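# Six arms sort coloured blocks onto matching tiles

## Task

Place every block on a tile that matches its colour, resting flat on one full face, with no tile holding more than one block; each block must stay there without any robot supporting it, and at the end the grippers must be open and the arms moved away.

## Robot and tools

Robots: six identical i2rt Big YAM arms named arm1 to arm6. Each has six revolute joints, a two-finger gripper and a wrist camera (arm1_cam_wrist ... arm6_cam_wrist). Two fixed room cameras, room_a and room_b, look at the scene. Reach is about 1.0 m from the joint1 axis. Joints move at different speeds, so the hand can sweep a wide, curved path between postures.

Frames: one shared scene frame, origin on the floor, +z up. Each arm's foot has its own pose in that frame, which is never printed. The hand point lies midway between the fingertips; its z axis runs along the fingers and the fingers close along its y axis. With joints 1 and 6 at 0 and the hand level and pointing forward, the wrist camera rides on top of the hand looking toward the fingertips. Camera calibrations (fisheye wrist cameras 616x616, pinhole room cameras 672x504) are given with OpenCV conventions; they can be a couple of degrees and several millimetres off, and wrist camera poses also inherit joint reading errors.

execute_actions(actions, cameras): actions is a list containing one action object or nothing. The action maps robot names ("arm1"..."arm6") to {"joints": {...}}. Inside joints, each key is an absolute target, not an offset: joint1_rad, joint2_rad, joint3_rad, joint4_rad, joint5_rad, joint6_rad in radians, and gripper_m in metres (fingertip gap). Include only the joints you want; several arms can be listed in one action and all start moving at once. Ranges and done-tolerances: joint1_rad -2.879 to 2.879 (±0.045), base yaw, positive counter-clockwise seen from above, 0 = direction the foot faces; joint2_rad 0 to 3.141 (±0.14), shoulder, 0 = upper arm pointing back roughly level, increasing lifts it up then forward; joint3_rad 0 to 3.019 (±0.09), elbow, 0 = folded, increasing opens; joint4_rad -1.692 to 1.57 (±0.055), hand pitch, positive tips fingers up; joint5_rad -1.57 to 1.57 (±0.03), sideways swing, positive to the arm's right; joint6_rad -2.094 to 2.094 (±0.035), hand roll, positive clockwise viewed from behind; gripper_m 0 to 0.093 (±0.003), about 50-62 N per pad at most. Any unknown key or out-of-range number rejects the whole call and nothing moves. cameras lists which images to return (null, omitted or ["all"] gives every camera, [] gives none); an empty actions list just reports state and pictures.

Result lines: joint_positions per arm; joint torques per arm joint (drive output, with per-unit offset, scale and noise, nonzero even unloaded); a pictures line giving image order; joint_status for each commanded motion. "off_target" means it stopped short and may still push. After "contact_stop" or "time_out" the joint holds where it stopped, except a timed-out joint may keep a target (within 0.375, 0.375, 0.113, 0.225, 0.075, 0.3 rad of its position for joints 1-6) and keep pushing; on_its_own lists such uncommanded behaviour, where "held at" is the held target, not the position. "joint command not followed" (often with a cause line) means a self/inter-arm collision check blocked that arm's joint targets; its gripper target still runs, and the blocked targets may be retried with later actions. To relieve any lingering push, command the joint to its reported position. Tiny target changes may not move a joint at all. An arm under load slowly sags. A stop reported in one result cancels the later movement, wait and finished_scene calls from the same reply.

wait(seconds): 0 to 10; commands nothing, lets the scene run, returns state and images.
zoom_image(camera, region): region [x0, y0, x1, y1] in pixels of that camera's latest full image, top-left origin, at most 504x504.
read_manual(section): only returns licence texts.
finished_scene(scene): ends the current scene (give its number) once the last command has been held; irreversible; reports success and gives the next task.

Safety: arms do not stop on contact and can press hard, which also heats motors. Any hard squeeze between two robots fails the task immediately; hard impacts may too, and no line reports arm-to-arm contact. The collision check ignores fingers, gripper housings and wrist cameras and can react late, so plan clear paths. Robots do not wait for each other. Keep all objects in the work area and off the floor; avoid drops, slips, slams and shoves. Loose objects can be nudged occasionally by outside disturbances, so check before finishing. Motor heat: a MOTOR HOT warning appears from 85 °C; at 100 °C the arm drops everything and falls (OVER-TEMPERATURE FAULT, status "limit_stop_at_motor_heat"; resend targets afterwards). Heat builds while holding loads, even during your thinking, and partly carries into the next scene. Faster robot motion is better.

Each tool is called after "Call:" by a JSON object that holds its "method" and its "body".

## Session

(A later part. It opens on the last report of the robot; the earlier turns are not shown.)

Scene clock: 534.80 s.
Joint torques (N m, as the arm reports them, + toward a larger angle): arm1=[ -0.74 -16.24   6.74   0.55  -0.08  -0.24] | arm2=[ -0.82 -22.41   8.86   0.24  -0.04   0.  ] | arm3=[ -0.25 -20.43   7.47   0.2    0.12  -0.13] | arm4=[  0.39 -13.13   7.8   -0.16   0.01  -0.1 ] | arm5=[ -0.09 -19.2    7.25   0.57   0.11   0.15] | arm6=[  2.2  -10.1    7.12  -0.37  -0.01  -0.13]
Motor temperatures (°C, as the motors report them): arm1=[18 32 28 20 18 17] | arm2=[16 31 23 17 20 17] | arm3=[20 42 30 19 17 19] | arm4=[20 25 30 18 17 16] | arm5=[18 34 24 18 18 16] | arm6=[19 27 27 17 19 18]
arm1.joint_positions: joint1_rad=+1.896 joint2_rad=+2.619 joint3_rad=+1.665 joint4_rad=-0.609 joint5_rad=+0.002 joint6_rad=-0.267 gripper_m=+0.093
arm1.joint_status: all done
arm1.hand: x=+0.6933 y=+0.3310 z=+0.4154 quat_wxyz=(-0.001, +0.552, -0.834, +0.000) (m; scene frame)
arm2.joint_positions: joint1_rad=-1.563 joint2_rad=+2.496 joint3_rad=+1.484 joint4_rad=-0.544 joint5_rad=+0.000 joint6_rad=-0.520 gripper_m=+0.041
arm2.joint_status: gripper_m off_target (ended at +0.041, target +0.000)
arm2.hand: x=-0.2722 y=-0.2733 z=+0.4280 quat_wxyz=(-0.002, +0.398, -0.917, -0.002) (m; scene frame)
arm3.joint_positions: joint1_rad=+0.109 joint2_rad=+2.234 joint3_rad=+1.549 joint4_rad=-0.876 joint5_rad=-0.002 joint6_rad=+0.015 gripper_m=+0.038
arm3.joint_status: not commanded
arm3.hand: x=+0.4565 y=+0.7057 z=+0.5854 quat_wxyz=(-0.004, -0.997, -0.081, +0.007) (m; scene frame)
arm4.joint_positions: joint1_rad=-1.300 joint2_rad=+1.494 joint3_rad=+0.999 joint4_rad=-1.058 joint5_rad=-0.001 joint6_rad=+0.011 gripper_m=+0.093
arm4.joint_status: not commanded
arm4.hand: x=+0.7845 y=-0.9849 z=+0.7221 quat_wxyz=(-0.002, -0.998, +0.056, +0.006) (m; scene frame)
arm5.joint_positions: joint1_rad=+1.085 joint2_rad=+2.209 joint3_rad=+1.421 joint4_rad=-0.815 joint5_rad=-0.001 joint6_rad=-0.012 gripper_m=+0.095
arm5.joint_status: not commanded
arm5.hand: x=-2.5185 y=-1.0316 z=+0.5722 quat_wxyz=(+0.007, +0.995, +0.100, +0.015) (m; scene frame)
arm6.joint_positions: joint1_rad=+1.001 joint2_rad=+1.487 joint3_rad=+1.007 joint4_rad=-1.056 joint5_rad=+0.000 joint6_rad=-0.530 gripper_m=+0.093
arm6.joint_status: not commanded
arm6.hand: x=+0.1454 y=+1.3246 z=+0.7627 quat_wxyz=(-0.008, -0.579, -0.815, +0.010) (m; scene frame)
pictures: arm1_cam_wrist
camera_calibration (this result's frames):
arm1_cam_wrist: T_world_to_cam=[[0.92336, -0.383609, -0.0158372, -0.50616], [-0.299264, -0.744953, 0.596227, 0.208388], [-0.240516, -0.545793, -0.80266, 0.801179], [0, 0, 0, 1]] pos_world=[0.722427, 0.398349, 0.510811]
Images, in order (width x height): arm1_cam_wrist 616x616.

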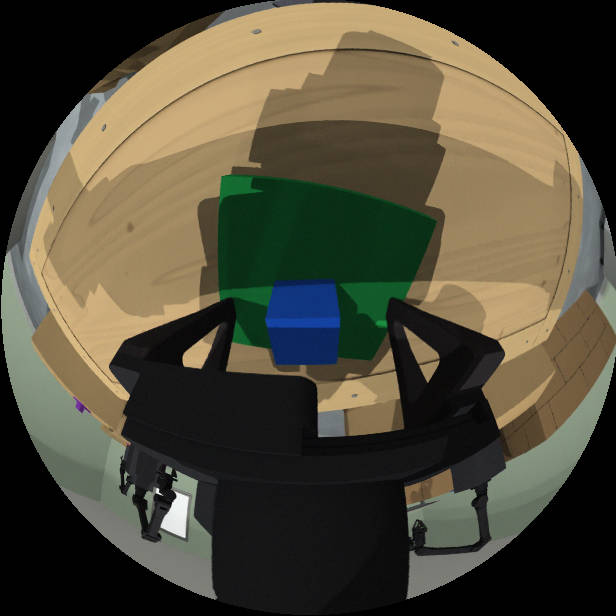

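Call:
{"method": "execute_actions", "body": {"actions": [{"arm1":{"joints":{"joint2_rad":2.61,"gripper_m":0}},"arm2":{"joints":{"joint2_rad":2.2,"joint3_rad":1.45,"joint4_rad":-0.82}}}], "cameras": ["arm1_cam_wrist"]}}

Scene clock: 543.70 s.
Joint torques (N m, as the arm reports them, + toward a larger angle): arm1=[ -1.03 -20.28   6.74   0.53  -0.08  -0.23] | arm2=[ -0.69 -22.69   8.75  -0.21  -0.07   0.01] | arm3=[ -0.09 -20.08   7.52   0.2    0.14  -0.14] | arm4=[  0.36 -13.19   7.82  -0.16   0.01  -0.1 ] | arm5=[ -0.1  -19.25   7.24   0.57   0.1    0.15] | arm6=[ 2.2  -9.98  7.12 -0.41 -0.01 -0.12]
Motor temperatures (°C, as the motors report them): arm1=[18 32 27 20 18 17] | arm2=[16 31 23 17 20 17] | arm3=[20 42 30 19 17 19] | arm4=[20 25 30 18 17 16] | arm5=[18 34 24 18 18 16] | arm6=[19 27 27 17 19 18]
arm1.joint_positions: joint1_rad=+1.896 joint2_rad=+2.619 joint3_rad=+1.665 joint4_rad=-0.609 joint5_rad=+0.002 joint6_rad=-0.267 gripper_m=+0.031
arm1.joint_status: gripper_m off_target (ended at +0.031, target +0.000); the others done
arm1.hand: x=+0.6934 y=+0.3312 z=+0.4156 quat_wxyz=(-0.001, +0.552, -0.834, +0.000) (m; scene frame)
arm2.joint_positions: joint1_rad=-1.563 joint2_rad=+2.206 joint3_rad=+1.440 joint4_rad=-0.814 joint5_rad=+0.000 joint6_rad=-0.520 gripper_m=+0.041
arm2.joint_status: all done
arm2.hand: x=-0.2674 y=-0.2725 z=+0.5781 quat_wxyz=(+0.010, +0.398, -0.917, -0.003) (m; scene frame)
arm3.joint_positions: joint1_rad=+0.109 joint2_rad=+2.234 joint3_rad=+1.549 joint4_rad=-0.876 joint5_rad=-0.002 joint6_rad=+0.015 gripper_m=+0.038
arm3.joint_status: not commanded
arm3.hand: x=+0.4565 y=+0.7057 z=+0.5854 quat_wxyz=(-0.004, -0.997, -0.081, +0.007) (m; scene frame)
arm4.joint_positions: joint1_rad=-1.300 joint2_rad=+1.494 joint3_rad=+0.999 joint4_rad=-1.058 joint5_rad=-0.001 joint6_rad=+0.011 gripper_m=+0.093
arm4.joint_status: not commanded
arm4.hand: x=+0.7845 y=-0.9849 z=+0.7221 quat_wxyz=(-0.002, -0.998, +0.056, +0.006) (m; scene frame)
arm5.joint_positions: joint1_rad=+1.085 joint2_rad=+2.209 joint3_rad=+1.421 joint4_rad=-0.815 joint5_rad=-0.001 joint6_rad=-0.012 gripper_m=+0.095
arm5.joint_status: not commanded
arm5.hand: x=-2.5185 y=-1.0316 z=+0.5722 quat_wxyz=(+0.007, +0.995, +0.100, +0.015) (m; scene frame)
arm6.joint_positions: joint1_rad=+1.001 joint2_rad=+1.487 joint3_rad=+1.007 joint4_rad=-1.056 joint5_rad=+0.000 joint6_rad=-0.530 gripper_m=+0.093
arm6.joint_status: not commanded
arm6.hand: x=+0.1454 y=+1.3246 z=+0.7627 quat_wxyz=(-0.008, -0.579, -0.815, +0.010) (m; scene frame)
pictures: arm1_cam_wrist
camera_calibration (this result's frames):
arm1_cam_wrist: T_world_to_cam=[[0.923359, -0.383601, -0.0161006, -0.506031], [-0.299227, -0.745272, 0.595847, 0.208635], [-0.240567, -0.545362, -0.802937, 0.801469], [0, 0, 0, 1]] pos_world=[0.722484, 0.398467, 0.511067]
Images, in order (width x height): arm1_cam_wrist 616x616.

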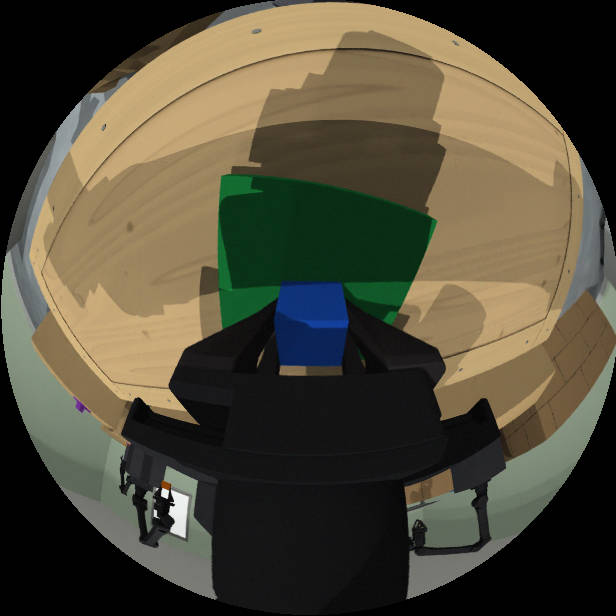

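Call:
{"method": "execute_actions", "body": {"actions": [{"arm1":{"joints":{"joint2_rad":2.3,"joint3_rad":1.6,"joint4_rad":-0.87}},"arm2":{"joints":{"joint1_rad":1.8,"joint2_rad":2.305,"joint3_rad":1.645,"joint4_rad":-0.893,"joint6_rad":0}}}], "cameras": ["arm2_cam_wrist"]}}

Scene clock: 553.67 s.
Joint torques (N m, as the arm reports them, + toward a larger angle): arm1=[ -1.02 -16.8    8.35  -0.51  -0.08  -0.22] | arm2=[ -3.51 -25.     9.75  -0.17   0.03   0.23] | arm3=[ -0.27 -20.46   7.55   0.17   0.15  -0.14] | arm4=[  0.37 -13.17   7.8   -0.16   0.01  -0.1 ] | arm5=[ -0.07 -19.25   7.25   0.57   0.11   0.15] | arm6=[ 2.2  -9.97  7.11 -0.39  0.   -0.12]
Motor temperatures (°C, as the motors report them): arm1=[18 33 27 20 18 17] | arm2=[16 32 23 17 20 17] | arm3=[20 43 30 19 17 19] | arm4=[20 24 31 18 17 16] | arm5=[18 34 24 18 18 16] | arm6=[19 27 27 17 19 18]
arm1.joint_positions: joint1_rad=+1.896 joint2_rad=+2.273 joint3_rad=+1.591 joint4_rad=-0.853 joint5_rad=+0.002 joint6_rad=-0.267 gripper_m=+0.031
arm1.joint_status: all done
arm1.hand: x=+0.7046 y=+0.3450 z=+0.6012 quat_wxyz=(-0.013, +0.552, -0.834, -0.004) (m; scene frame)
arm2.joint_positions: joint1_rad=+1.813 joint2_rad=+2.321 joint3_rad=+1.632 joint4_rad=-0.885 joint5_rad=-0.001 joint6_rad=-0.011 gripper_m=+0.041
arm2.joint_status: all done
arm2.hand: x=-1.3541 y=-0.7574 z=+0.5790 quat_wxyz=(-0.002, +0.963, +0.269, -0.004) (m; scene frame)
arm3.joint_positions: joint1_rad=+0.109 joint2_rad=+2.234 joint3_rad=+1.549 joint4_rad=-0.876 joint5_rad=-0.002 joint6_rad=+0.015 gripper_m=+0.038
arm3.joint_status: not commanded
arm3.hand: x=+0.4565 y=+0.7057 z=+0.5854 quat_wxyz=(-0.004, -0.997, -0.081, +0.007) (m; scene frame)
arm4.joint_positions: joint1_rad=-1.300 joint2_rad=+1.494 joint3_rad=+0.999 joint4_rad=-1.058 joint5_rad=-0.001 joint6_rad=+0.011 gripper_m=+0.093
arm4.joint_status: not commanded
arm4.hand: x=+0.7845 y=-0.9849 z=+0.7221 quat_wxyz=(-0.002, -0.998, +0.056, +0.006) (m; scene frame)
arm5.joint_positions: joint1_rad=+1.085 joint2_rad=+2.209 joint3_rad=+1.421 joint4_rad=-0.815 joint5_rad=-0.001 joint6_rad=-0.012 gripper_m=+0.095
arm5.joint_status: not commanded
arm5.hand: x=-2.5185 y=-1.0316 z=+0.5722 quat_wxyz=(+0.007, +0.995, +0.100, +0.015) (m; scene frame)
arm6.joint_positions: joint1_rad=+1.001 joint2_rad=+1.487 joint3_rad=+1.007 joint4_rad=-1.056 joint5_rad=+0.000 joint6_rad=-0.530 gripper_m=+0.093
arm6.joint_status: not commanded
arm6.hand: x=+0.1454 y=+1.3246 z=+0.7627 quat_wxyz=(-0.008, -0.579, -0.815, +0.010) (m; scene frame)
pictures: arm2_cam_wrist
camera_calibration (this result's frames):
arm2_cam_wrist: T_world_to_cam=[[-0.521336, 0.853305, 0.0088791, -0.0679372], [0.687392, 0.413759, 0.596904, 0.905381], [0.505668, 0.317292, -0.802263, 1.51618], [0, 0, 0, 1]] pos_world=[-1.42445, -0.797708, 0.67655]
Images, in order (width x height): arm2_cam_wrist 616x616.

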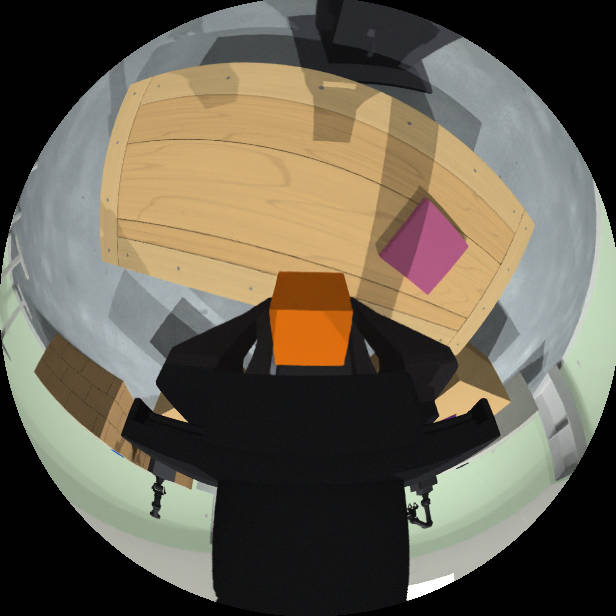

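Call:
{"method": "execute_actions", "body": {"actions": [{"arm1":{"joints":{"joint1_rad":0.4,"joint2_rad":2.605,"joint3_rad":1.795,"joint4_rad":-0.73,"joint6_rad":0}},"arm2":{"joints":{"joint2_rad":2.642,"joint3_rad":1.862,"joint4_rad":-0.75}}}], "cameras": ["arm1_cam_wrist"]}}

Scene clock: 573.87 s.
Joint torques (N m, as the arm reports them, + toward a larger angle): arm1=[  0.89 -20.86   6.47   0.41  -0.07   0.04] | arm2=[ -3.38 -27.31  10.41   0.15   0.     0.22] | arm3=[ -0.09 -20.14   7.47   0.16   0.15  -0.14] | arm4=[  0.36 -13.18   7.83  -0.17   0.01  -0.1 ] | arm5=[ -0.06 -19.26   7.24   0.58   0.1    0.15] | arm6=[  2.18 -10.     7.08  -0.43  -0.01  -0.11]
Motor temperatures (°C, as the motors report them): arm1=[18 32 28 20 18 17] | arm2=[16 33 24 17 20 17] | arm3=[20 43 31 19 17 19] | arm4=[20 24 31 18 17 16] | arm5=[18 34 24 18 18 16] | arm6=[19 27 27 17 19 18]
arm1.joint_positions: joint1_rad=+0.389 joint2_rad=+2.601 joint3_rad=+1.797 joint4_rad=-0.732 joint5_rad=+0.002 joint6_rad=-0.012 gripper_m=+0.031
arm1.joint_status: all done
arm1.hand: x=+0.8552 y=-0.5177 z=+0.4623 quat_wxyz=(-0.015, -0.292, -0.956, +0.010) (m; scene frame)
arm2.joint_positions: joint1_rad=+1.812 joint2_rad=+2.661 joint3_rad=+1.834 joint4_rad=-0.752 joint5_rad=+0.000 joint6_rad=-0.009 gripper_m=+0.041
arm2.joint_status: all done
arm2.hand: x=-1.3748 y=-0.7680 z=+0.4250 quat_wxyz=(-0.003, +0.964, +0.267, -0.002) (m; scene frame)
arm3.joint_positions: joint1_rad=+0.109 joint2_rad=+2.234 joint3_rad=+1.549 joint4_rad=-0.876 joint5_rad=-0.002 joint6_rad=+0.015 gripper_m=+0.038
arm3.joint_status: not commanded
arm3.hand: x=+0.4565 y=+0.7057 z=+0.5854 quat_wxyz=(-0.004, -0.997, -0.081, +0.007) (m; scene frame)
arm4.joint_positions: joint1_rad=-1.300 joint2_rad=+1.494 joint3_rad=+0.999 joint4_rad=-1.058 joint5_rad=-0.001 joint6_rad=+0.011 gripper_m=+0.093
arm4.joint_status: not commanded
arm4.hand: x=+0.7845 y=-0.9849 z=+0.7221 quat_wxyz=(-0.002, -0.998, +0.056, +0.006) (m; scene frame)
arm5.joint_positions: joint1_rad=+1.085 joint2_rad=+2.209 joint3_rad=+1.421 joint4_rad=-0.815 joint5_rad=-0.001 joint6_rad=-0.012 gripper_m=+0.095
arm5.joint_status: not commanded
arm5.hand: x=-2.5185 y=-1.0316 z=+0.5722 quat_wxyz=(+0.007, +0.995, +0.100, +0.015) (m; scene frame)
arm6.joint_positions: joint1_rad=+1.001 joint2_rad=+1.487 joint3_rad=+1.007 joint4_rad=-1.056 joint5_rad=+0.000 joint6_rad=-0.530 gripper_m=+0.093
arm6.joint_status: not commanded
arm6.hand: x=+0.1454 y=+1.3246 z=+0.7627 quat_wxyz=(-0.008, -0.579, -0.815, +0.010) (m; scene frame)
pictures: arm1_cam_wrist
camera_calibration (this result's frames):
arm1_cam_wrist: T_world_to_cam=[[-0.551451, -0.834179, -0.00690394, 0.0434134], [-0.687903, 0.450039, 0.569433, 0.559955], [-0.471902, 0.318763, -0.822009, 1.06896], [0, 0, 0, 1]] pos_world=[0.91358, -0.556533, 0.560138]
Images, in order (width x height): arm1_cam_wrist 616x616.

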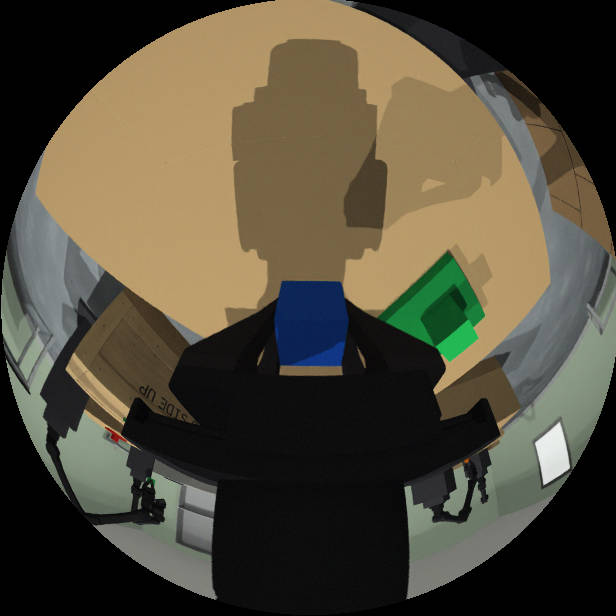

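Call:
{"method": "execute_actions", "body": {"actions": [{"arm1":{"joints":{"joint1_rad":0.45,"joint2_rad":2.73,"joint3_rad":1.885,"joint4_rad":-0.71}},"arm2":{"joints":{"joint2_rad":2.705}},"arm3":{"joints":{"joint1_rad":0.848,"joint2_rad":2.325,"joint3_rad":1.53,"joint4_rad":-0.758}}}], "cameras": ["arm3_cam_wrist"]}}

Scene clock: 589.37 s.
Joint torques (N m, as the arm reports them, + toward a larger angle): arm1=[ -1.04 -19.37   8.59   0.63   0.03   0.03] | arm2=[ -3.45 -23.09   9.96   0.19   0.01   0.22] | arm3=[  0.5  -21.97   5.84   0.36   0.12  -0.12] | arm4=[  0.38 -13.21   7.81  -0.15   0.01  -0.1 ] | arm5=[ -0.09 -19.21   7.24   0.58   0.1    0.15] | arm6=[  2.18 -10.08   7.07  -0.38  -0.01  -0.12]
Motor temperatures (°C, as the motors report them): arm1=[18 34 28 20 18 17] | arm2=[16 33 24 17 20 17] | arm3=[20 43 31 19 17 19] | arm4=[20 24 31 18 17 16] | arm5=[18 34 25 18 18 16] | arm6=[19 26 27 17 19 18]
arm1.joint_positions: joint1_rad=+0.453 joint2_rad=+2.715 joint3_rad=+1.859 joint4_rad=-0.722 joint5_rad=+0.000 joint6_rad=-0.012 gripper_m=+0.031
arm1.joint_status: all done
arm1.hand: x=+0.8676 y=-0.4762 z=+0.4065 quat_wxyz=(+0.005, -0.261, -0.965, +0.002) (m; scene frame)
arm2.joint_positions: joint1_rad=+1.812 joint2_rad=+2.679 joint3_rad=+1.838 joint4_rad=-0.751 joint5_rad=+0.000 joint6_rad=-0.009 gripper_m=+0.041
arm2.joint_status: all done
arm2.hand: x=-1.3706 y=-0.7655 z=+0.4151 quat_wxyz=(-0.005, +0.964, +0.267, +0.004) (m; scene frame)
arm3.joint_positions: joint1_rad=+0.850 joint2_rad=+2.324 joint3_rad=+1.533 joint4_rad=-0.758 joint5_rad=-0.002 joint6_rad=+0.012 gripper_m=+0.038
arm3.joint_status: all done
arm3.hand: x=+0.6861 y=+0.3325 z=+0.5292 quat_wxyz=(-0.006, -0.899, -0.438, +0.012) (m; scene frame)
arm4.joint_positions: joint1_rad=-1.300 joint2_rad=+1.494 joint3_rad=+0.999 joint4_rad=-1.058 joint5_rad=-0.001 joint6_rad=+0.011 gripper_m=+0.093
arm4.joint_status: not commanded
arm4.hand: x=+0.7845 y=-0.9849 z=+0.7221 quat_wxyz=(-0.002, -0.998, +0.056, +0.006) (m; scene frame)
arm5.joint_positions: joint1_rad=+1.085 joint2_rad=+2.209 joint3_rad=+1.421 joint4_rad=-0.815 joint5_rad=-0.001 joint6_rad=-0.012 gripper_m=+0.095
arm5.joint_status: not commanded
arm5.hand: x=-2.5185 y=-1.0316 z=+0.5722 quat_wxyz=(+0.007, +0.995, +0.100, +0.015) (m; scene frame)
arm6.joint_positions: joint1_rad=+1.001 joint2_rad=+1.487 joint3_rad=+1.007 joint4_rad=-1.056 joint5_rad=+0.000 joint6_rad=-0.530 gripper_m=+0.093
arm6.joint_status: not commanded
arm6.hand: x=+0.1454 y=+1.3246 z=+0.7627 quat_wxyz=(-0.008, -0.579, -0.815, +0.010) (m; scene frame)
pictures: arm3_cam_wrist
camera_calibration (this result's frames):
arm3_cam_wrist: T_world_to_cam=[[-0.783, 0.621899, -0.0123385, 0.339803], [0.507516, 0.650203, 0.565388, -0.859375], [0.359637, 0.436437, -0.824733, 0.166733], [0, 0, 0, 1]] pos_world=[0.642248, 0.274677, 0.627584]
Images, in order (width x height): arm3_cam_wrist 616x616.

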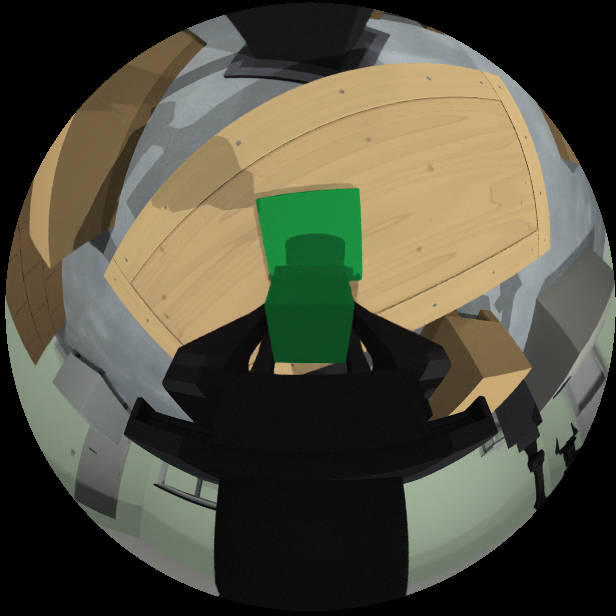

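Call:
{"method": "execute_actions", "body": {"actions": [{"arm1":{"joints":{"joint2_rad":2.76}},"arm2":{"joints":{"joint2_rad":2.725}},"arm3":{"joints":{"joint2_rad":2.497,"joint3_rad":1.642,"joint4_rad":-0.683,"joint6_rad":-0.09}}}], "cameras": ["arm3_cam_wrist"]}}

Scene clock: 597.43 s.
Joint torques (N m, as the arm reports them, + toward a larger angle): arm1=[ -0.63 -17.31   8.59   0.65   0.03   0.03] | arm2=[ -3.41 -21.22  10.     0.13  -0.01   0.21] | arm3=[  0.28 -23.19   7.17   0.31   0.11  -0.12] | arm4=[  0.39 -13.17   7.81  -0.16   0.01  -0.1 ] | arm5=[ -0.08 -19.23   7.25   0.58   0.1    0.15] | arm6=[  2.2  -10.03   7.11  -0.4    0.    -0.13]
Motor temperatures (°C, as the motors report them): arm1=[18 34 28 20 18 17] | arm2=[16 33 24 17 20 17] | arm3=[20 44 30 19 17 19] | arm4=[20 24 31 18 17 16] | arm5=[18 35 25 18 18 16] | arm6=[19 26 27 17 19 18]
arm1.joint_positions: joint1_rad=+0.453 joint2_rad=+2.717 joint3_rad=+1.859 joint4_rad=-0.722 joint5_rad=+0.000 joint6_rad=-0.012 gripper_m=+0.031
arm1.joint_status: all done
arm1.hand: x=+0.8669 y=-0.4758 z=+0.4053 quat_wxyz=(+0.006, -0.261, -0.965, +0.002) (m; scene frame)
arm2.joint_positions: joint1_rad=+1.812 joint2_rad=+2.680 joint3_rad=+1.838 joint4_rad=-0.751 joint5_rad=+0.000 joint6_rad=-0.009 gripper_m=+0.041
arm2.joint_status: all done
arm2.hand: x=-1.3703 y=-0.7653 z=+0.4147 quat_wxyz=(-0.005, +0.964, +0.267, +0.005) (m; scene frame)
arm3.joint_positions: joint1_rad=+0.850 joint2_rad=+2.505 joint3_rad=+1.620 joint4_rad=-0.685 joint5_rad=-0.002 joint6_rad=-0.075 gripper_m=+0.038
arm3.joint_status: all done
arm3.hand: x=+0.6830 y=+0.3287 z=+0.4461 quat_wxyz=(-0.001, -0.879, -0.476, +0.003) (m; scene frame)
arm4.joint_positions: joint1_rad=-1.300 joint2_rad=+1.494 joint3_rad=+0.999 joint4_rad=-1.058 joint5_rad=-0.001 joint6_rad=+0.011 gripper_m=+0.093
arm4.joint_status: not commanded
arm4.hand: x=+0.7845 y=-0.9849 z=+0.7221 quat_wxyz=(-0.002, -0.998, +0.056, +0.006) (m; scene frame)
arm5.joint_positions: joint1_rad=+1.085 joint2_rad=+2.209 joint3_rad=+1.421 joint4_rad=-0.815 joint5_rad=-0.001 joint6_rad=-0.012 gripper_m=+0.095
arm5.joint_status: not commanded
arm5.hand: x=-2.5185 y=-1.0316 z=+0.5722 quat_wxyz=(+0.007, +0.995, +0.100, +0.015) (m; scene frame)
arm6.joint_positions: joint1_rad=+1.001 joint2_rad=+1.487 joint3_rad=+1.007 joint4_rad=-1.056 joint5_rad=+0.000 joint6_rad=-0.530 gripper_m=+0.093
arm6.joint_status: not commanded
arm6.hand: x=+0.1454 y=+1.3246 z=+0.7627 quat_wxyz=(-0.008, -0.579, -0.815, +0.010) (m; scene frame)
pictures: arm3_cam_wrist
camera_calibration (this result's frames):
arm3_cam_wrist: T_world_to_cam=[[-0.833914, 0.551778, -0.0113515, 0.396123], [0.442969, 0.681454, 0.582579, -0.782153], [0.32919, 0.480792, -0.812695, 0.101834], [0, 0, 0, 1]] pos_world=[0.64328, 0.265468, 0.542922]
Images, in order (width x height): arm3_cam_wrist 616x616.

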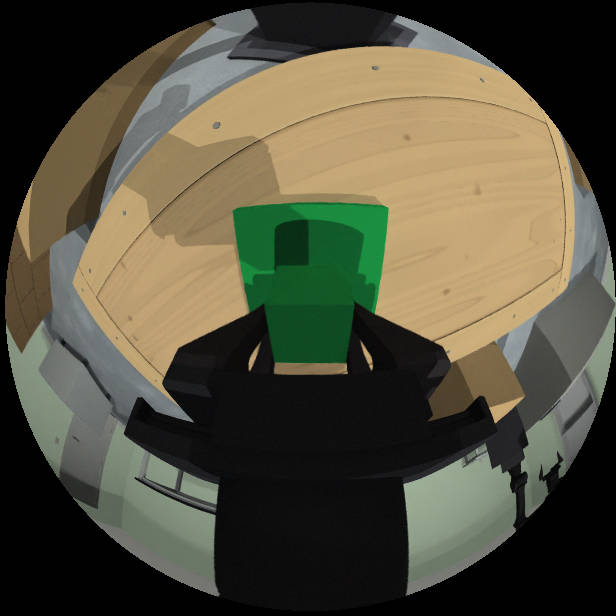

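Call:
{"method": "execute_actions", "body": {"actions": [{"arm1":{"joints":{"joint2_rad":2.715,"gripper_m":0.093}},"arm2":{"joints":{"joint2_rad":2.678,"gripper_m":0.093}},"arm3":{"joints":{"joint2_rad":2.6,"joint3_rad":1.685,"joint4_rad":-0.63}}}], "cameras": []}}

Call:
{"method": "execute_actions", "body": {"actions": [{"arm1":{"joints":{"joint2_rad":1.5,"joint3_rad":1.0,"joint4_rad":-1.07}},"arm2":{"joints":{"joint2_rad":2.2,"joint3_rad":1.45,"joint4_rad":-0.82}}}], "cameras": ["arm3_cam_wrist","room_b"]}}

Scene clock: 611.80 s.
Joint torques (N m, as the arm reports them, + toward a larger angle): arm1=[ -0.61 -20.95   8.6    0.64  -0.04   0.03] | arm2=[ -3.32 -25.85   9.79   0.24  -0.01   0.22] | arm3=[  0.41 -21.77   6.88   0.56   0.13  -0.14] | arm4=[  0.39 -13.16   7.8   -0.15   0.01  -0.1 ] | arm5=[ -0.05 -19.25   7.24   0.58   0.1    0.15] | arm6=[  2.28 -10.05   7.09  -0.43  -0.01  -0.11]
Motor temperatures (°C, as the motors report them): arm1=[18 33 29 20 18 17] | arm2=[16 32 24 17 20 17] | arm3=[20 45 30 19 17 19] | arm4=[20 24 31 18 17 16] | arm5=[18 35 25 18 18 16] | arm6=[19 26 28 17 19 18]
arm1.joint_positions: joint1_rad=+0.453 joint2_rad=+2.717 joint3_rad=+1.859 joint4_rad=-0.722 joint5_rad=+0.002 joint6_rad=-0.012 gripper_m=+0.093
arm1.joint_status: all done
arm1.hand: x=+0.8666 y=-0.4763 z=+0.4053 quat_wxyz=(+0.006, -0.262, -0.965, +0.003) (m; scene frame)
arm2.joint_positions: joint1_rad=+1.812 joint2_rad=+2.680 joint3_rad=+1.838 joint4_rad=-0.751 joint5_rad=+0.000 joint6_rad=-0.009 gripper_m=+0.093
arm2.joint_status: all done
arm2.hand: x=-1.3703 y=-0.7653 z=+0.4147 quat_wxyz=(-0.005, +0.964, +0.267, +0.005) (m; scene frame)
arm3.joint_positions: joint1_rad=+0.850 joint2_rad=+2.587 joint3_rad=+1.664 joint4_rad=-0.635 joint5_rad=-0.002 joint6_rad=-0.075 gripper_m=+0.038
arm3.joint_status: all done
arm3.hand: x=+0.6801 y=+0.3249 z=+0.4082 quat_wxyz=(-0.004, -0.879, -0.476, +0.009) (m; scene frame)
arm4.joint_positions: joint1_rad=-1.300 joint2_rad=+1.494 joint3_rad=+0.999 joint4_rad=-1.058 joint5_rad=-0.001 joint6_rad=+0.011 gripper_m=+0.093
arm4.joint_status: not commanded
arm4.hand: x=+0.7845 y=-0.9849 z=+0.7221 quat_wxyz=(-0.002, -0.998, +0.056, +0.006) (m; scene frame)
arm5.joint_positions: joint1_rad=+1.085 joint2_rad=+2.209 joint3_rad=+1.421 joint4_rad=-0.815 joint5_rad=-0.001 joint6_rad=-0.012 gripper_m=+0.095
arm5.joint_status: not commanded
arm5.hand: x=-2.5185 y=-1.0316 z=+0.5722 quat_wxyz=(+0.007, +0.995, +0.100, +0.015) (m; scene frame)
arm6.joint_positions: joint1_rad=+1.001 joint2_rad=+1.487 joint3_rad=+1.007 joint4_rad=-1.056 joint5_rad=+0.000 joint6_rad=-0.530 gripper_m=+0.093
arm6.joint_status: not commanded
arm6.hand: x=+0.1454 y=+1.3246 z=+0.7627 quat_wxyz=(-0.008, -0.579, -0.815, +0.010) (m; scene frame)
pictures: none
No camera images: the call's "cameras" was empty. Leave "cameras" out to get every camera's image.

Scene clock: 613.43 s.
Joint torques (N m, as the arm reports them, + toward a larger angle): arm1=[ -0.57 -10.56   7.34  -0.4   -0.04   0.03] | arm2=[ -3.41 -21.87   7.74   0.05   0.01   0.2 ] | arm3=[  0.39 -21.86   6.9    0.57   0.12  -0.13] | arm4=[  0.38 -13.13   7.82  -0.15   0.01  -0.1 ] | arm5=[ -0.09 -19.25   7.24   0.58   0.11   0.15] | arm6=[  2.17 -10.04   7.06  -0.4   -0.01  -0.12]
Motor temperatures (°C, as the motors report them): arm1=[18 33 29 20 18 17] | arm2=[16 32 24 17 20 17] | arm3=[20 45 30 19 17 19] | arm4=[20 24 31 18 17 16] | arm5=[18 35 25 18 18 16] | arm6=[19 26 28 17 19 18]
arm1.joint_positions: joint1_rad=+0.453 joint2_rad=+1.511 joint3_rad=+1.013 joint4_rad=-1.056 joint5_rad=+0.002 joint6_rad=-0.012 gripper_m=+0.093
arm1.joint_status: all done
arm1.hand: x=+0.6666 y=-0.3527 z=+0.8001 quat_wxyz=(-0.006, -0.262, -0.965, +0.006) (m; scene frame)
arm2.joint_positions: joint1_rad=+1.812 joint2_rad=+2.199 joint3_rad=+1.455 joint4_rad=-0.817 joint5_rad=+0.000 joint6_rad=-0.009 gripper_m=+0.093
arm2.joint_status: all done
arm2.hand: x=-1.3185 y=-0.7362 z=+0.5986 quat_wxyz=(-0.001, +0.964, +0.267, -0.010) (m; scene frame)
arm3.joint_positions: joint1_rad=+0.850 joint2_rad=+2.587 joint3_rad=+1.664 joint4_rad=-0.635 joint5_rad=-0.002 joint6_rad=-0.075 gripper_m=+0.038
arm3.joint_status: not commanded
arm3.hand: x=+0.6801 y=+0.3249 z=+0.4082 quat_wxyz=(-0.004, -0.879, -0.476, +0.009) (m; scene frame)
arm4.joint_positions: joint1_rad=-1.300 joint2_rad=+1.494 joint3_rad=+0.999 joint4_rad=-1.058 joint5_rad=-0.001 joint6_rad=+0.011 gripper_m=+0.093
arm4.joint_status: not commanded
arm4.hand: x=+0.7845 y=-0.9849 z=+0.7221 quat_wxyz=(-0.002, -0.998, +0.056, +0.006) (m; scene frame)
arm5.joint_positions: joint1_rad=+1.085 joint2_rad=+2.209 joint3_rad=+1.421 joint4_rad=-0.815 joint5_rad=-0.001 joint6_rad=-0.012 gripper_m=+0.095
arm5.joint_status: not commanded
arm5.hand: x=-2.5185 y=-1.0316 z=+0.5722 quat_wxyz=(+0.007, +0.995, +0.100, +0.015) (m; scene frame)
arm6.joint_positions: joint1_rad=+1.001 joint2_rad=+1.487 joint3_rad=+1.007 joint4_rad=-1.056 joint5_rad=+0.000 joint6_rad=-0.530 gripper_m=+0.093
arm6.joint_status: not commanded
arm6.hand: x=+0.1454 y=+1.3246 z=+0.7627 quat_wxyz=(-0.008, -0.579, -0.815, +0.010) (m; scene frame)
pictures: arm3_cam_wrist, room_b
camera_calibration (this result's frames):
arm3_cam_wrist: T_world_to_cam=[[-0.834216, 0.55133, -0.010891, 0.395547], [0.446803, 0.687367, 0.57262, -0.756737], [0.323189, 0.472823, -0.819749, 0.0832749], [0, 0, 0, 1]] pos_world=[0.64117, 0.262705, 0.505895]
Images, in order (width x height): arm3_cam_wrist 616x616, room_b 672x504.

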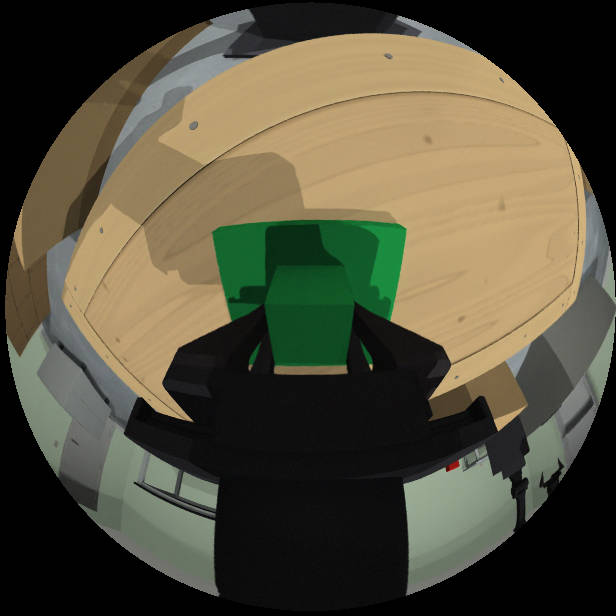

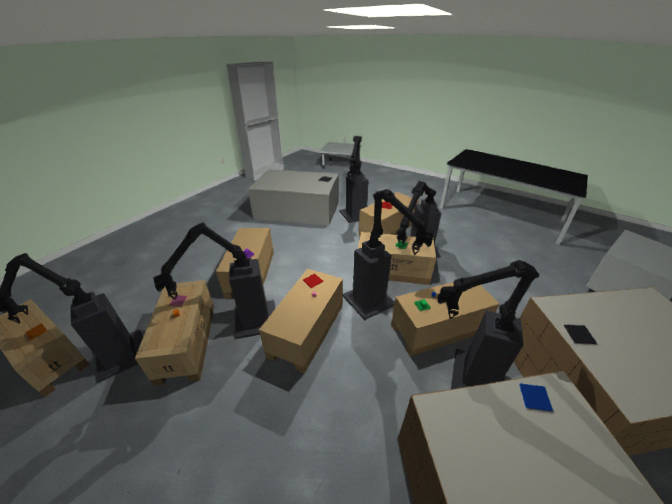

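Call:
{"method": "execute_actions", "body": {"actions": [{"arm1":{"joints":{"joint1_rad":1.0,"joint2_rad":0.9,"joint3_rad":0.5,"joint4_rad":-1.17}},"arm2":{"joints":{"joint1_rad":-1.935,"joint2_rad":2.332,"joint3_rad":1.535,"joint4_rad":-0.745,"joint6_rad":-0.63}},"arm3":{"joints":{"joint2_rad":2.63}},"arm4":{"joints":{"joint1_rad":-2.243,"joint2_rad":2.43,"joint3_rad":1.73,"joint4_rad":-0.835,"joint6_rad":-0.51}},"arm5":{"joints":{"joint1_rad":-2.012,"joint2_rad":2.403,"joint3_rad":1.615,"joint4_rad":-0.752,"joint6_rad":-0.29}}}], "cameras": ["arm2_cam_wrist","arm4_cam_wrist","arm5_cam_wrist"]}}

Scene clock: 649.13 s.
Joint torques (N m, as the arm reports them, + toward a larger angle): arm1=[ 0.65 -1.92  8.3  -0.37  0.06  0.03] | arm2=[ -1.29 -24.18   8.21  -0.01  -0.04  -0.03] | arm3=[  0.49 -19.33   6.85   0.52   0.13  -0.12] | arm4=[ -0.32 -27.13   8.99   0.11  -0.11  -0.1 ] | arm5=[  0.12 -20.78   6.07   0.31  -0.03  -0.06] | arm6=[  2.23 -10.12   7.07  -0.41   0.    -0.12]
Motor temperatures (°C, as the motors report them): arm1=[18 30 28 20 18 17] | arm2=[16 32 23 17 20 17] | arm3=[20 46 30 19 17 19] | arm4=[20 25 32 18 17 16] | arm5=[18 35 25 18 18 16] | arm6=[19 26 28 17 19 18]
arm1.joint_positions: joint1_rad=+0.989 joint2_rad=+0.908 joint3_rad=+0.508 joint4_rad=-1.157 joint5_rad=-0.001 joint6_rad=-0.012 gripper_m=+0.093
arm1.joint_status: all done
arm1.hand: x=+0.5160 y=-0.1439 z=+0.7919 quat_wxyz=(-0.004, +0.004, -1.000, +0.002) (m; scene frame)
arm2.joint_positions: joint1_rad=-1.947 joint2_rad=+2.343 joint3_rad=+1.529 joint4_rad=-0.741 joint5_rad=+0.000 joint6_rad=-0.619 gripper_m=+0.093
arm2.joint_status: all done
arm2.hand: x=-0.2186 y=-0.4925 z=+0.5237 quat_wxyz=(-0.002, +0.264, -0.965, +0.001) (m; scene frame)
arm3.joint_positions: joint1_rad=+0.850 joint2_rad=+2.588 joint3_rad=+1.664 joint4_rad=-0.635 joint5_rad=-0.002 joint6_rad=-0.076 gripper_m=+0.038
arm3.joint_status: all done
arm3.hand: x=+0.6802 y=+0.3251 z=+0.4080 quat_wxyz=(-0.004, -0.879, -0.477, +0.008) (m; scene frame)
arm4.joint_positions: joint1_rad=-2.238 joint2_rad=+2.437 joint3_rad=+1.700 joint4_rad=-0.832 joint5_rad=+0.001 joint6_rad=-0.499 gripper_m=+0.093
arm4.joint_status: all done
arm4.hand: x=+0.8624 y=-0.4769 z=+0.4558 quat_wxyz=(+0.000, -0.964, +0.267, -0.003) (m; scene frame)
arm5.joint_positions: joint1_rad=-2.019 joint2_rad=+2.412 joint3_rad=+1.618 joint4_rad=-0.746 joint5_rad=+0.002 joint6_rad=-0.278 gripper_m=+0.095
arm5.joint_status: all done
arm5.hand: x=-1.3556 y=-0.7893 z=+0.5059 quat_wxyz=(-0.014, +0.249, -0.968, +0.009) (m; scene frame)
arm6.joint_positions: joint1_rad=+1.001 joint2_rad=+1.487 joint3_rad=+1.007 joint4_rad=-1.056 joint5_rad=+0.000 joint6_rad=-0.530 gripper_m=+0.093
arm6.joint_status: not commanded
arm6.hand: x=+0.1454 y=+1.3246 z=+0.7627 quat_wxyz=(-0.008, -0.579, -0.815, +0.010) (m; scene frame)
pictures: arm2_cam_wrist, arm4_cam_wrist, arm5_cam_wrist
camera_calibration (this result's frames):
arm2_cam_wrist: T_world_to_cam=[[0.51269, -0.858558, 0.00529233, -0.316704], [-0.688297, -0.407318, 0.600283, -0.658542], [-0.513222, -0.311402, -0.79977, 0.279861], [0, 0, 0, 1]] pos_world=[-0.147271, -0.452996, 0.620812]
arm4_cam_wrist: T_world_to_cam=[[0.518644, 0.854982, -0.00372164, -0.043251], [0.685275, -0.413086, 0.599798, -1.05494], [0.51128, -0.313632, -0.800143, -0.103537], [0, 0, 0, 1]] pos_world=[0.798289, -0.431273, 0.549743]
arm5_cam_wrist: T_world_to_cam=[[0.474008, -0.87996, 0.0314313, -0.0635924], [-0.732239, -0.374108, 0.569095, -1.5702], [-0.489022, -0.29277, -0.821671, -0.354827], [0, 0, 0, 1]] pos_world=[-1.29314, -0.747265, 0.604039]
Images, in order (width x height): arm2_cam_wrist 616x616, arm4_cam_wrist 616x616, arm5_cam_wrist 616x616.

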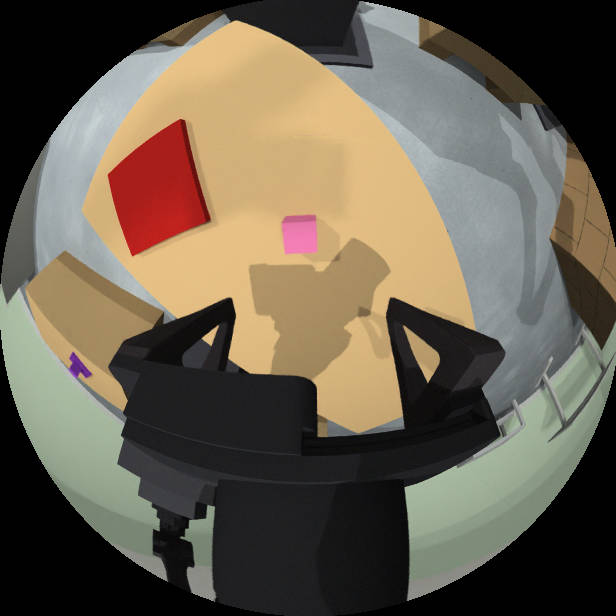

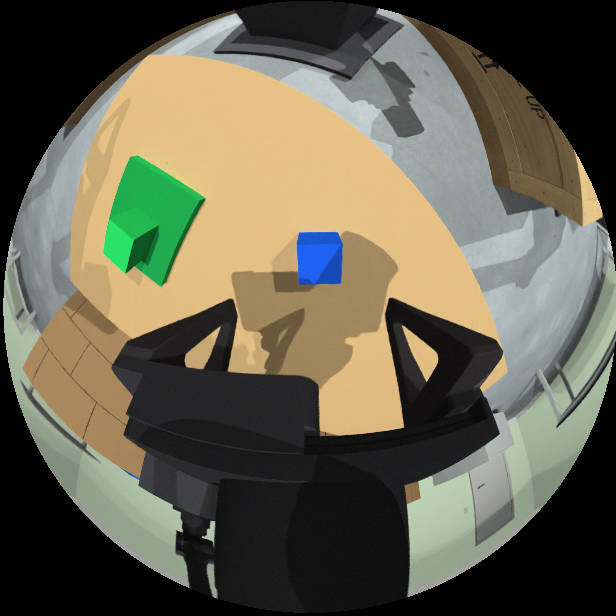

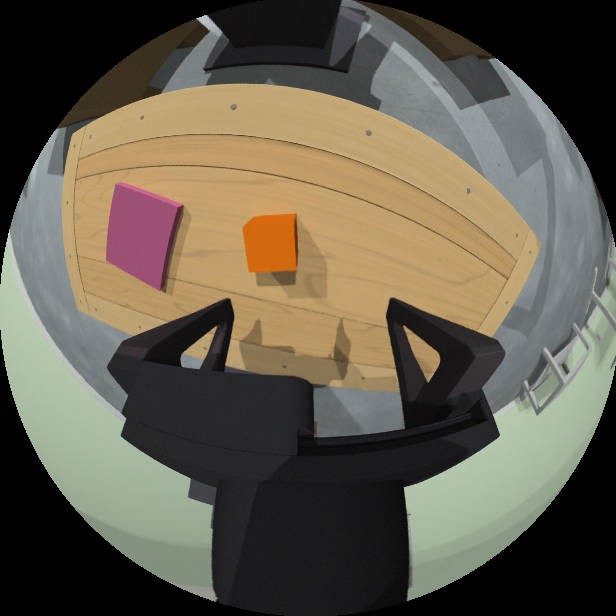

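Call:
{"method": "execute_actions", "body": {"actions": [{"arm2":{"joints":{"joint1_rad":-1.915,"joint2_rad":2.578,"joint3_rad":1.68,"joint4_rad":-0.632}},"arm3":{"joints":{"joint2_rad":2.586,"gripper_m":0.093}},"arm4":{"joints":{"joint1_rad":-2.258,"joint2_rad":2.578,"joint3_rad":1.83,"joint4_rad":-0.778}},"arm5":{"joints":{"joint1_rad":-1.96,"joint2_rad":2.604,"joint3_rad":1.765,"joint4_rad":-0.698}}}], "cameras": ["arm2_cam_wrist","arm4_cam_wrist","arm5_cam_wrist"]}}

Scene clock: 689.87 s.
Joint torques (N m, as the arm reports them, + toward a larger angle): arm1=[ 0.62 -1.91  8.31 -0.37  0.05  0.03] | arm2=[ -0.86 -25.9    8.55   0.2   -0.05  -0.01] | arm3=[  0.28 -23.04   6.7    0.52   0.1   -0.13] | arm4=[ -0.81 -27.12   7.63   0.61  -0.11  -0.1 ] | arm5=[ -0.78 -22.24   7.62   0.51   0.01  -0.05] | arm6=[  2.19 -10.12   7.07  -0.42  -0.01  -0.12]
Motor temperatures (°C, as the motors report them): arm1=[18 27 29 20 18 17] | arm2=[16 33 23 17 20 17] | arm3=[20 45 30 19 17 19] | arm4=[20 29 33 18 17 16] | arm5=[18 37 24 18 18 16] | arm6=[19 25 28 17 19 18]
arm1.joint_positions: joint1_rad=+0.989 joint2_rad=+0.908 joint3_rad=+0.508 joint4_rad=-1.157 joint5_rad=-0.001 joint6_rad=-0.012 gripper_m=+0.093
arm1.joint_status: not commanded
arm1.hand: x=+0.5160 y=-0.1439 z=+0.7919 quat_wxyz=(-0.004, +0.004, -1.000, +0.002) (m; scene frame)
arm2.joint_positions: joint1_rad=-1.926 joint2_rad=+2.594 joint3_rad=+1.661 joint4_rad=-0.634 joint5_rad=+0.000 joint6_rad=-0.619 gripper_m=+0.093
arm2.joint_status: all done
arm2.hand: x=-0.2109 y=-0.4806 z=+0.4098 quat_wxyz=(+0.004, +0.274, -0.962, -0.001) (m; scene frame)
arm3.joint_positions: joint1_rad=+0.850 joint2_rad=+2.588 joint3_rad=+1.664 joint4_rad=-0.635 joint5_rad=-0.002 joint6_rad=-0.076 gripper_m=+0.093
arm3.joint_status: all done
arm3.hand: x=+0.6802 y=+0.3251 z=+0.4080 quat_wxyz=(-0.004, -0.879, -0.477, +0.009) (m; scene frame)
arm4.joint_positions: joint1_rad=-2.250 joint2_rad=+2.580 joint3_rad=+1.813 joint4_rad=-0.786 joint5_rad=+0.001 joint6_rad=-0.499 gripper_m=+0.093
arm4.joint_status: all done
arm4.hand: x=+0.8594 y=-0.4557 z=+0.3978 quat_wxyz=(+0.005, -0.962, +0.273, +0.002) (m; scene frame)
arm5.joint_positions: joint1_rad=-1.955 joint2_rad=+2.622 joint3_rad=+1.739 joint4_rad=-0.701 joint5_rad=+0.001 joint6_rad=-0.278 gripper_m=+0.095
arm5.joint_status: all done
arm5.hand: x=-1.3674 y=-0.7522 z=+0.4093 quat_wxyz=(+0.009, +0.280, -0.960, +0.008) (m; scene frame)
arm6.joint_positions: joint1_rad=+1.001 joint2_rad=+1.487 joint3_rad=+1.007 joint4_rad=-1.056 joint5_rad=+0.000 joint6_rad=-0.530 gripper_m=+0.093
arm6.joint_status: not commanded
arm6.hand: x=+0.1454 y=+1.3246 z=+0.7627 quat_wxyz=(-0.008, -0.579, -0.815, +0.010) (m; scene frame)
pictures: arm2_cam_wrist, arm4_cam_wrist, arm5_cam_wrist
camera_calibration (this result's frames):
arm2_cam_wrist: T_world_to_cam=[[0.530606, -0.847617, -0.00159884, -0.297994], [-0.672711, -0.422261, 0.607582, -0.586961], [-0.515672, -0.321311, -0.794255, 0.188943], [0, 0, 0, 1]] pos_world=[-0.139305, -0.439726, 0.50622]
arm4_cam_wrist: T_world_to_cam=[[0.528671, 0.848819, 0.00378698, -0.0745004], [0.684952, -0.429236, 0.588725, -1.01205], [0.501346, -0.308648, -0.808324, -0.127732], [0, 0, 0, 1]] pos_world=[0.796629, -0.410595, 0.492852]
arm5_cam_wrist: T_world_to_cam=[[0.530549, -0.847458, 0.0182416, 0.0848229], [-0.680695, -0.413126, 0.604964, -1.48351], [-0.505145, -0.33338, -0.796044, -0.492173], [0, 0, 0, 1]] pos_world=[-1.30344, -0.705072, 0.504131]
Images, in order (width x height): arm2_cam_wrist 616x616, arm4_cam_wrist 616x616, arm5_cam_wrist 616x616.

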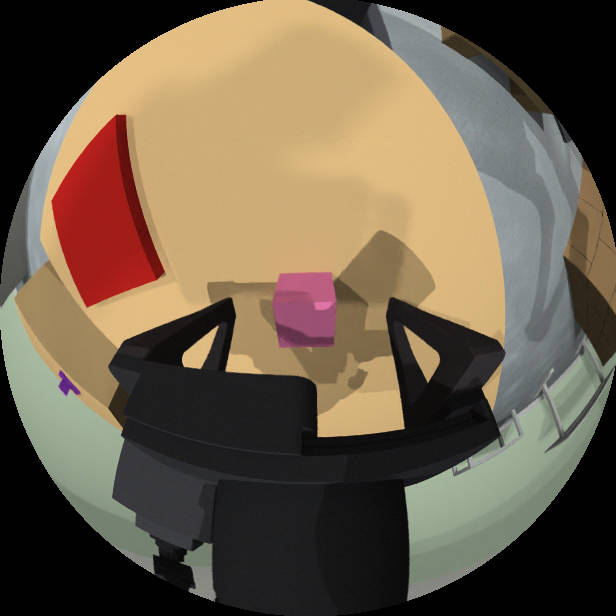

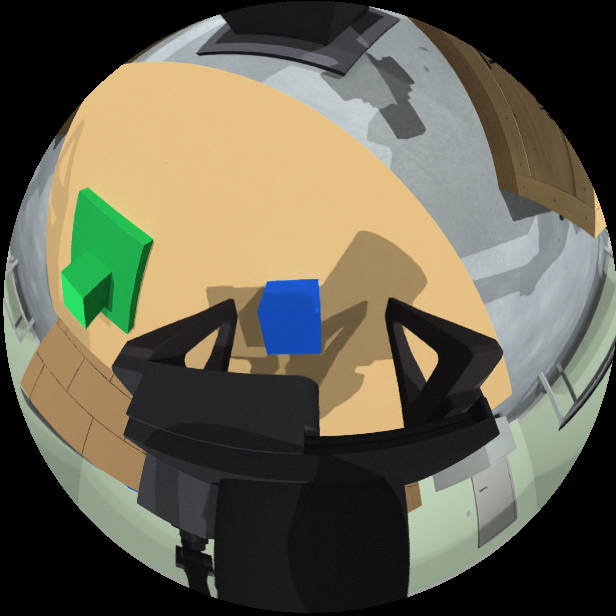

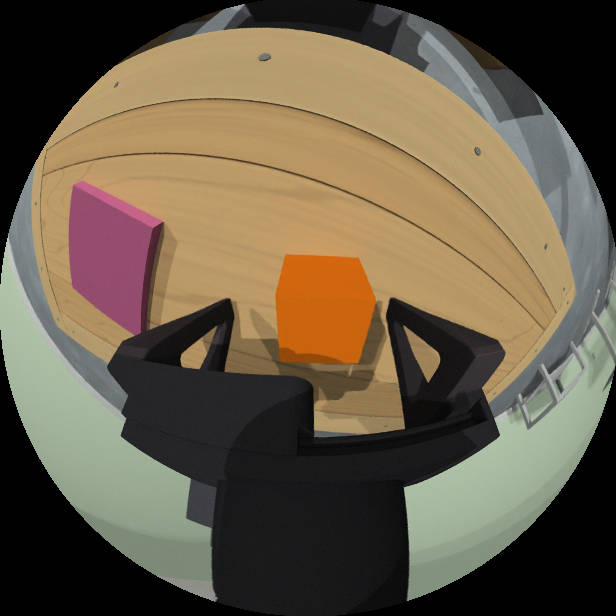

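Call:
{"method": "execute_actions", "body": {"actions": [{"arm2":{"joints":{"joint2_rad":2.63}},"arm3":{"joints":{"joint2_rad":1.5,"joint3_rad":1.0,"joint4_rad":-1.07}},"arm4":{"joints":{"joint2_rad":2.625}},"arm5":{"joints":{"gripper_m":0}}}], "cameras": ["arm3_cam_wrist"]}}

Scene clock: 698.73 s.
Joint torques (N m, as the arm reports them, + toward a larger angle): arm1=[ 0.64 -1.94  8.29 -0.37  0.06  0.03] | arm2=[ -1.46 -23.29   8.12   0.16  -0.08   0.04] | arm3=[  0.13 -11.7    6.97  -0.01   0.09  -0.11] | arm4=[ -0.59 -25.1    7.49   0.49  -0.12  -0.07] | arm5=[ -0.62 -22.26   7.54   0.51   0.01  -0.05] | arm6=[  2.28 -10.05   7.07  -0.42  -0.01  -0.12]
Motor temperatures (°C, as the motors report them): arm1=[18 27 29 20 18 17] | arm2=[16 33 24 17 20 17] | arm3=[20 46 30 19 17 19] | arm4=[20 29 33 18 17 16] | arm5=[18 38 24 18 18 16] | arm6=[19 25 28 17 19 18]
arm1.joint_positions: joint1_rad=+0.989 joint2_rad=+0.908 joint3_rad=+0.508 joint4_rad=-1.157 joint5_rad=-0.001 joint6_rad=-0.012 gripper_m=+0.093
arm1.joint_status: not commanded
arm1.hand: x=+0.5160 y=-0.1439 z=+0.7919 quat_wxyz=(-0.004, +0.004, -1.000, +0.002) (m; scene frame)
arm2.joint_positions: joint1_rad=-1.925 joint2_rad=+2.624 joint3_rad=+1.662 joint4_rad=-0.634 joint5_rad=+0.001 joint6_rad=-0.622 gripper_m=+0.093
arm2.joint_status: all done
arm2.hand: x=-0.2230 y=-0.4796 z=+0.3929 quat_wxyz=(+0.017, +0.276, -0.961, -0.006) (m; scene frame)
arm3.joint_positions: joint1_rad=+0.850 joint2_rad=+1.501 joint3_rad=+1.006 joint4_rad=-1.063 joint5_rad=-0.002 joint6_rad=-0.076 gripper_m=+0.093
arm3.joint_status: all done
arm3.hand: x=+0.8100 y=+0.4940 z=+0.7708 quat_wxyz=(-0.004, -0.879, -0.477, +0.009) (m; scene frame)
arm4.joint_positions: joint1_rad=-2.251 joint2_rad=+2.603 joint3_rad=+1.814 joint4_rad=-0.786 joint5_rad=+0.001 joint6_rad=-0.502 gripper_m=+0.093
arm4.joint_status: all done
arm4.hand: x=+0.8637 y=-0.4626 z=+0.3838 quat_wxyz=(-0.002, -0.963, +0.271, -0.005) (m; scene frame)
arm5.joint_positions: joint1_rad=-1.955 joint2_rad=+2.622 joint3_rad=+1.739 joint4_rad=-0.701 joint5_rad=+0.001 joint6_rad=-0.279 gripper_m=+0.042
arm5.joint_status: gripper_m off_target (ended at +0.042, target +0.000)
arm5.hand: x=-1.3674 y=-0.7522 z=+0.4093 quat_wxyz=(+0.009, +0.280, -0.960, +0.008) (m; scene frame)
arm6.joint_positions: joint1_rad=+1.001 joint2_rad=+1.487 joint3_rad=+1.007 joint4_rad=-1.056 joint5_rad=+0.000 joint6_rad=-0.530 gripper_m=+0.093
arm6.joint_status: not commanded
arm6.hand: x=+0.1454 y=+1.3246 z=+0.7627 quat_wxyz=(-0.008, -0.579, -0.815, +0.010) (m; scene frame)
pictures: arm3_cam_wrist
camera_calibration (this result's frames):
arm3_cam_wrist: T_world_to_cam=[[-0.834423, 0.551024, -0.0105296, 0.414665], [0.44659, 0.687225, 0.572956, -1.13862], [0.322949, 0.473385, -0.819519, 0.258293], [0, 0, 0, 1]] pos_world=[0.771086, 0.431724, 0.86842]
Images, in order (width x height): arm3_cam_wrist 616x616.

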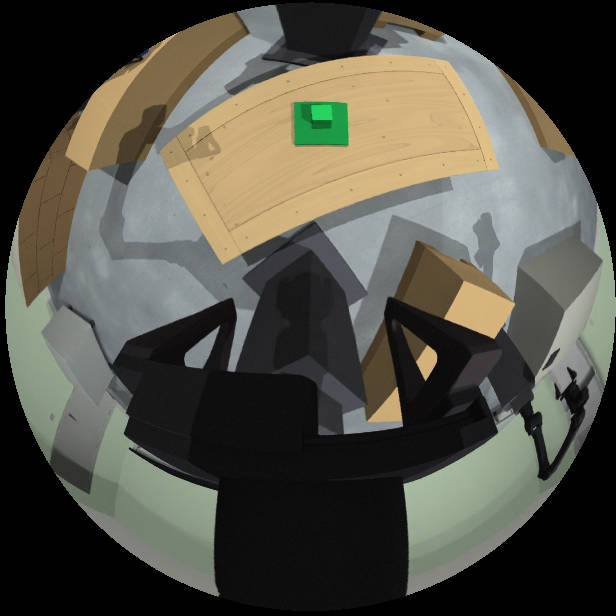

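Call:
{"method": "execute_actions", "body": {"actions": [{"arm2":{"joints":{"joint2_rad":2.61,"gripper_m":0}},"arm4":{"joints":{"joint2_rad":2.6,"gripper_m":0}},"arm5":{"joints":{"joint2_rad":2.25,"joint3_rad":1.5,"joint4_rad":-0.82}}}], "cameras": ["arm2_cam_wrist","arm4_cam_wrist"]}}

Scene clock: 705.23 s.
Joint torques (N m, as the arm reports them, + toward a larger angle): arm1=[ 0.62 -1.86  8.31 -0.35  0.06  0.03] | arm2=[ -1.44 -25.43   8.15   0.15  -0.07   0.03] | arm3=[  0.61 -11.97   7.05   0.04   0.12  -0.14] | arm4=[ -0.54 -27.21   7.52   0.48  -0.11  -0.07] | arm5=[ -0.65 -18.66   6.54   0.33   0.01  -0.05] | arm6=[  2.18 -10.05   7.12  -0.4   -0.01  -0.12]
Motor temperatures (°C, as the motors report them): arm1=[18 27 29 20 18 17] | arm2=[16 33 24 17 20 17] | arm3=[20 44 30 19 17 19] | arm4=[20 29 32 18 17 16] | arm5=[18 38 25 18 18 16] | arm6=[19 25 28 17 19 18]
arm1.joint_positions: joint1_rad=+0.989 joint2_rad=+0.908 joint3_rad=+0.508 joint4_rad=-1.157 joint5_rad=-0.001 joint6_rad=-0.012 gripper_m=+0.093
arm1.joint_status: not commanded
arm1.hand: x=+0.5160 y=-0.1439 z=+0.7919 quat_wxyz=(-0.004, +0.004, -1.000, +0.002) (m; scene frame)
arm2.joint_positions: joint1_rad=-1.925 joint2_rad=+2.624 joint3_rad=+1.662 joint4_rad=-0.634 joint5_rad=+0.001 joint6_rad=-0.622 gripper_m=+0.031
arm2.joint_status: gripper_m off_target (ended at +0.031, target +0.000); the others done
arm2.hand: x=-0.2230 y=-0.4795 z=+0.3929 quat_wxyz=(+0.017, +0.276, -0.961, -0.006) (m; scene frame)
arm3.joint_positions: joint1_rad=+0.850 joint2_rad=+1.501 joint3_rad=+1.006 joint4_rad=-1.063 joint5_rad=-0.002 joint6_rad=-0.076 gripper_m=+0.093
arm3.joint_status: not commanded
arm3.hand: x=+0.8100 y=+0.4940 z=+0.7708 quat_wxyz=(-0.004, -0.879, -0.477, +0.009) (m; scene frame)
arm4.joint_positions: joint1_rad=-2.251 joint2_rad=+2.603 joint3_rad=+1.814 joint4_rad=-0.786 joint5_rad=+0.001 joint6_rad=-0.502 gripper_m=+0.032
arm4.joint_status: gripper_m off_target (ended at +0.032, target +0.000); the others done
arm4.hand: x=+0.8637 y=-0.4626 z=+0.3838 quat_wxyz=(-0.002, -0.963, +0.271, -0.005) (m; scene frame)
arm5.joint_positions: joint1_rad=-1.955 joint2_rad=+2.248 joint3_rad=+1.500 joint4_rad=-0.817 joint5_rad=+0.001 joint6_rad=-0.279 gripper_m=+0.042
arm5.joint_status: all done
arm5.hand: x=-1.3956 y=-0.7581 z=+0.5687 quat_wxyz=(-0.002, +0.280, -0.960, +0.008) (m; scene frame)
arm6.joint_positions: joint1_rad=+1.001 joint2_rad=+1.487 joint3_rad=+1.007 joint4_rad=-1.056 joint5_rad=+0.000 joint6_rad=-0.530 gripper_m=+0.093
arm6.joint_status: not commanded
arm6.hand: x=+0.1454 y=+1.3246 z=+0.7627 quat_wxyz=(-0.008, -0.579, -0.815, +0.010) (m; scene frame)
pictures: arm2_cam_wrist, arm4_cam_wrist
camera_calibration (this result's frames):
arm2_cam_wrist: T_world_to_cam=[[0.533567, -0.84557, -0.0177932, -0.282667], [-0.653449, -0.42551, 0.626056, -0.588885], [-0.536946, -0.322416, -0.779575, 0.158607], [0, 0, 0, 1]] pos_world=[-0.148821, -0.438453, 0.487292]
arm4_cam_wrist: T_world_to_cam=[[0.526159, 0.850361, -0.0065622, -0.0640031], [0.679766, -0.415942, 0.604079, -1.005], [0.510955, -0.322302, -0.796898, -0.162298], [0, 0, 0, 1]] pos_world=[0.799765, -0.415904, 0.477342]
Images, in order (width x height): arm2_cam_wrist 616x616, arm4_cam_wrist 616x616.

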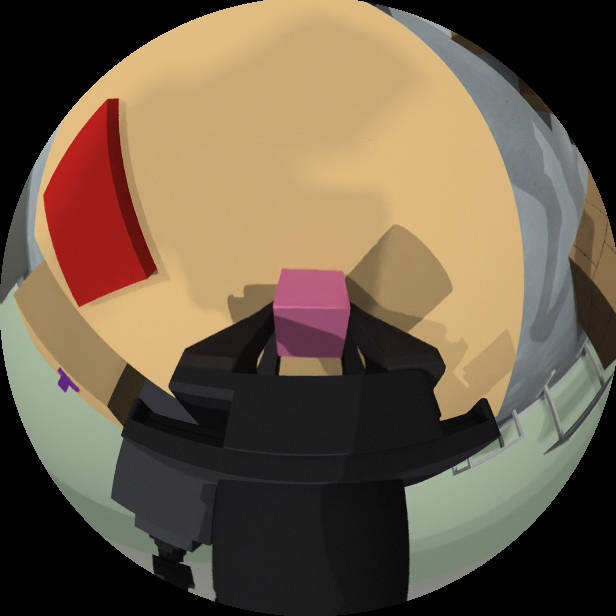

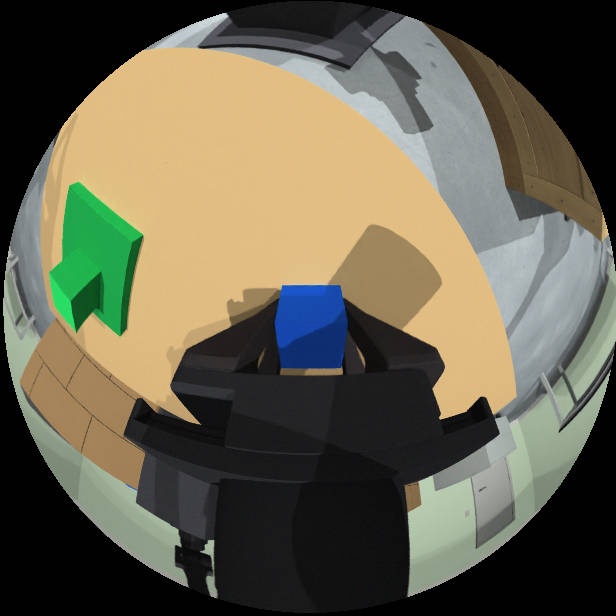

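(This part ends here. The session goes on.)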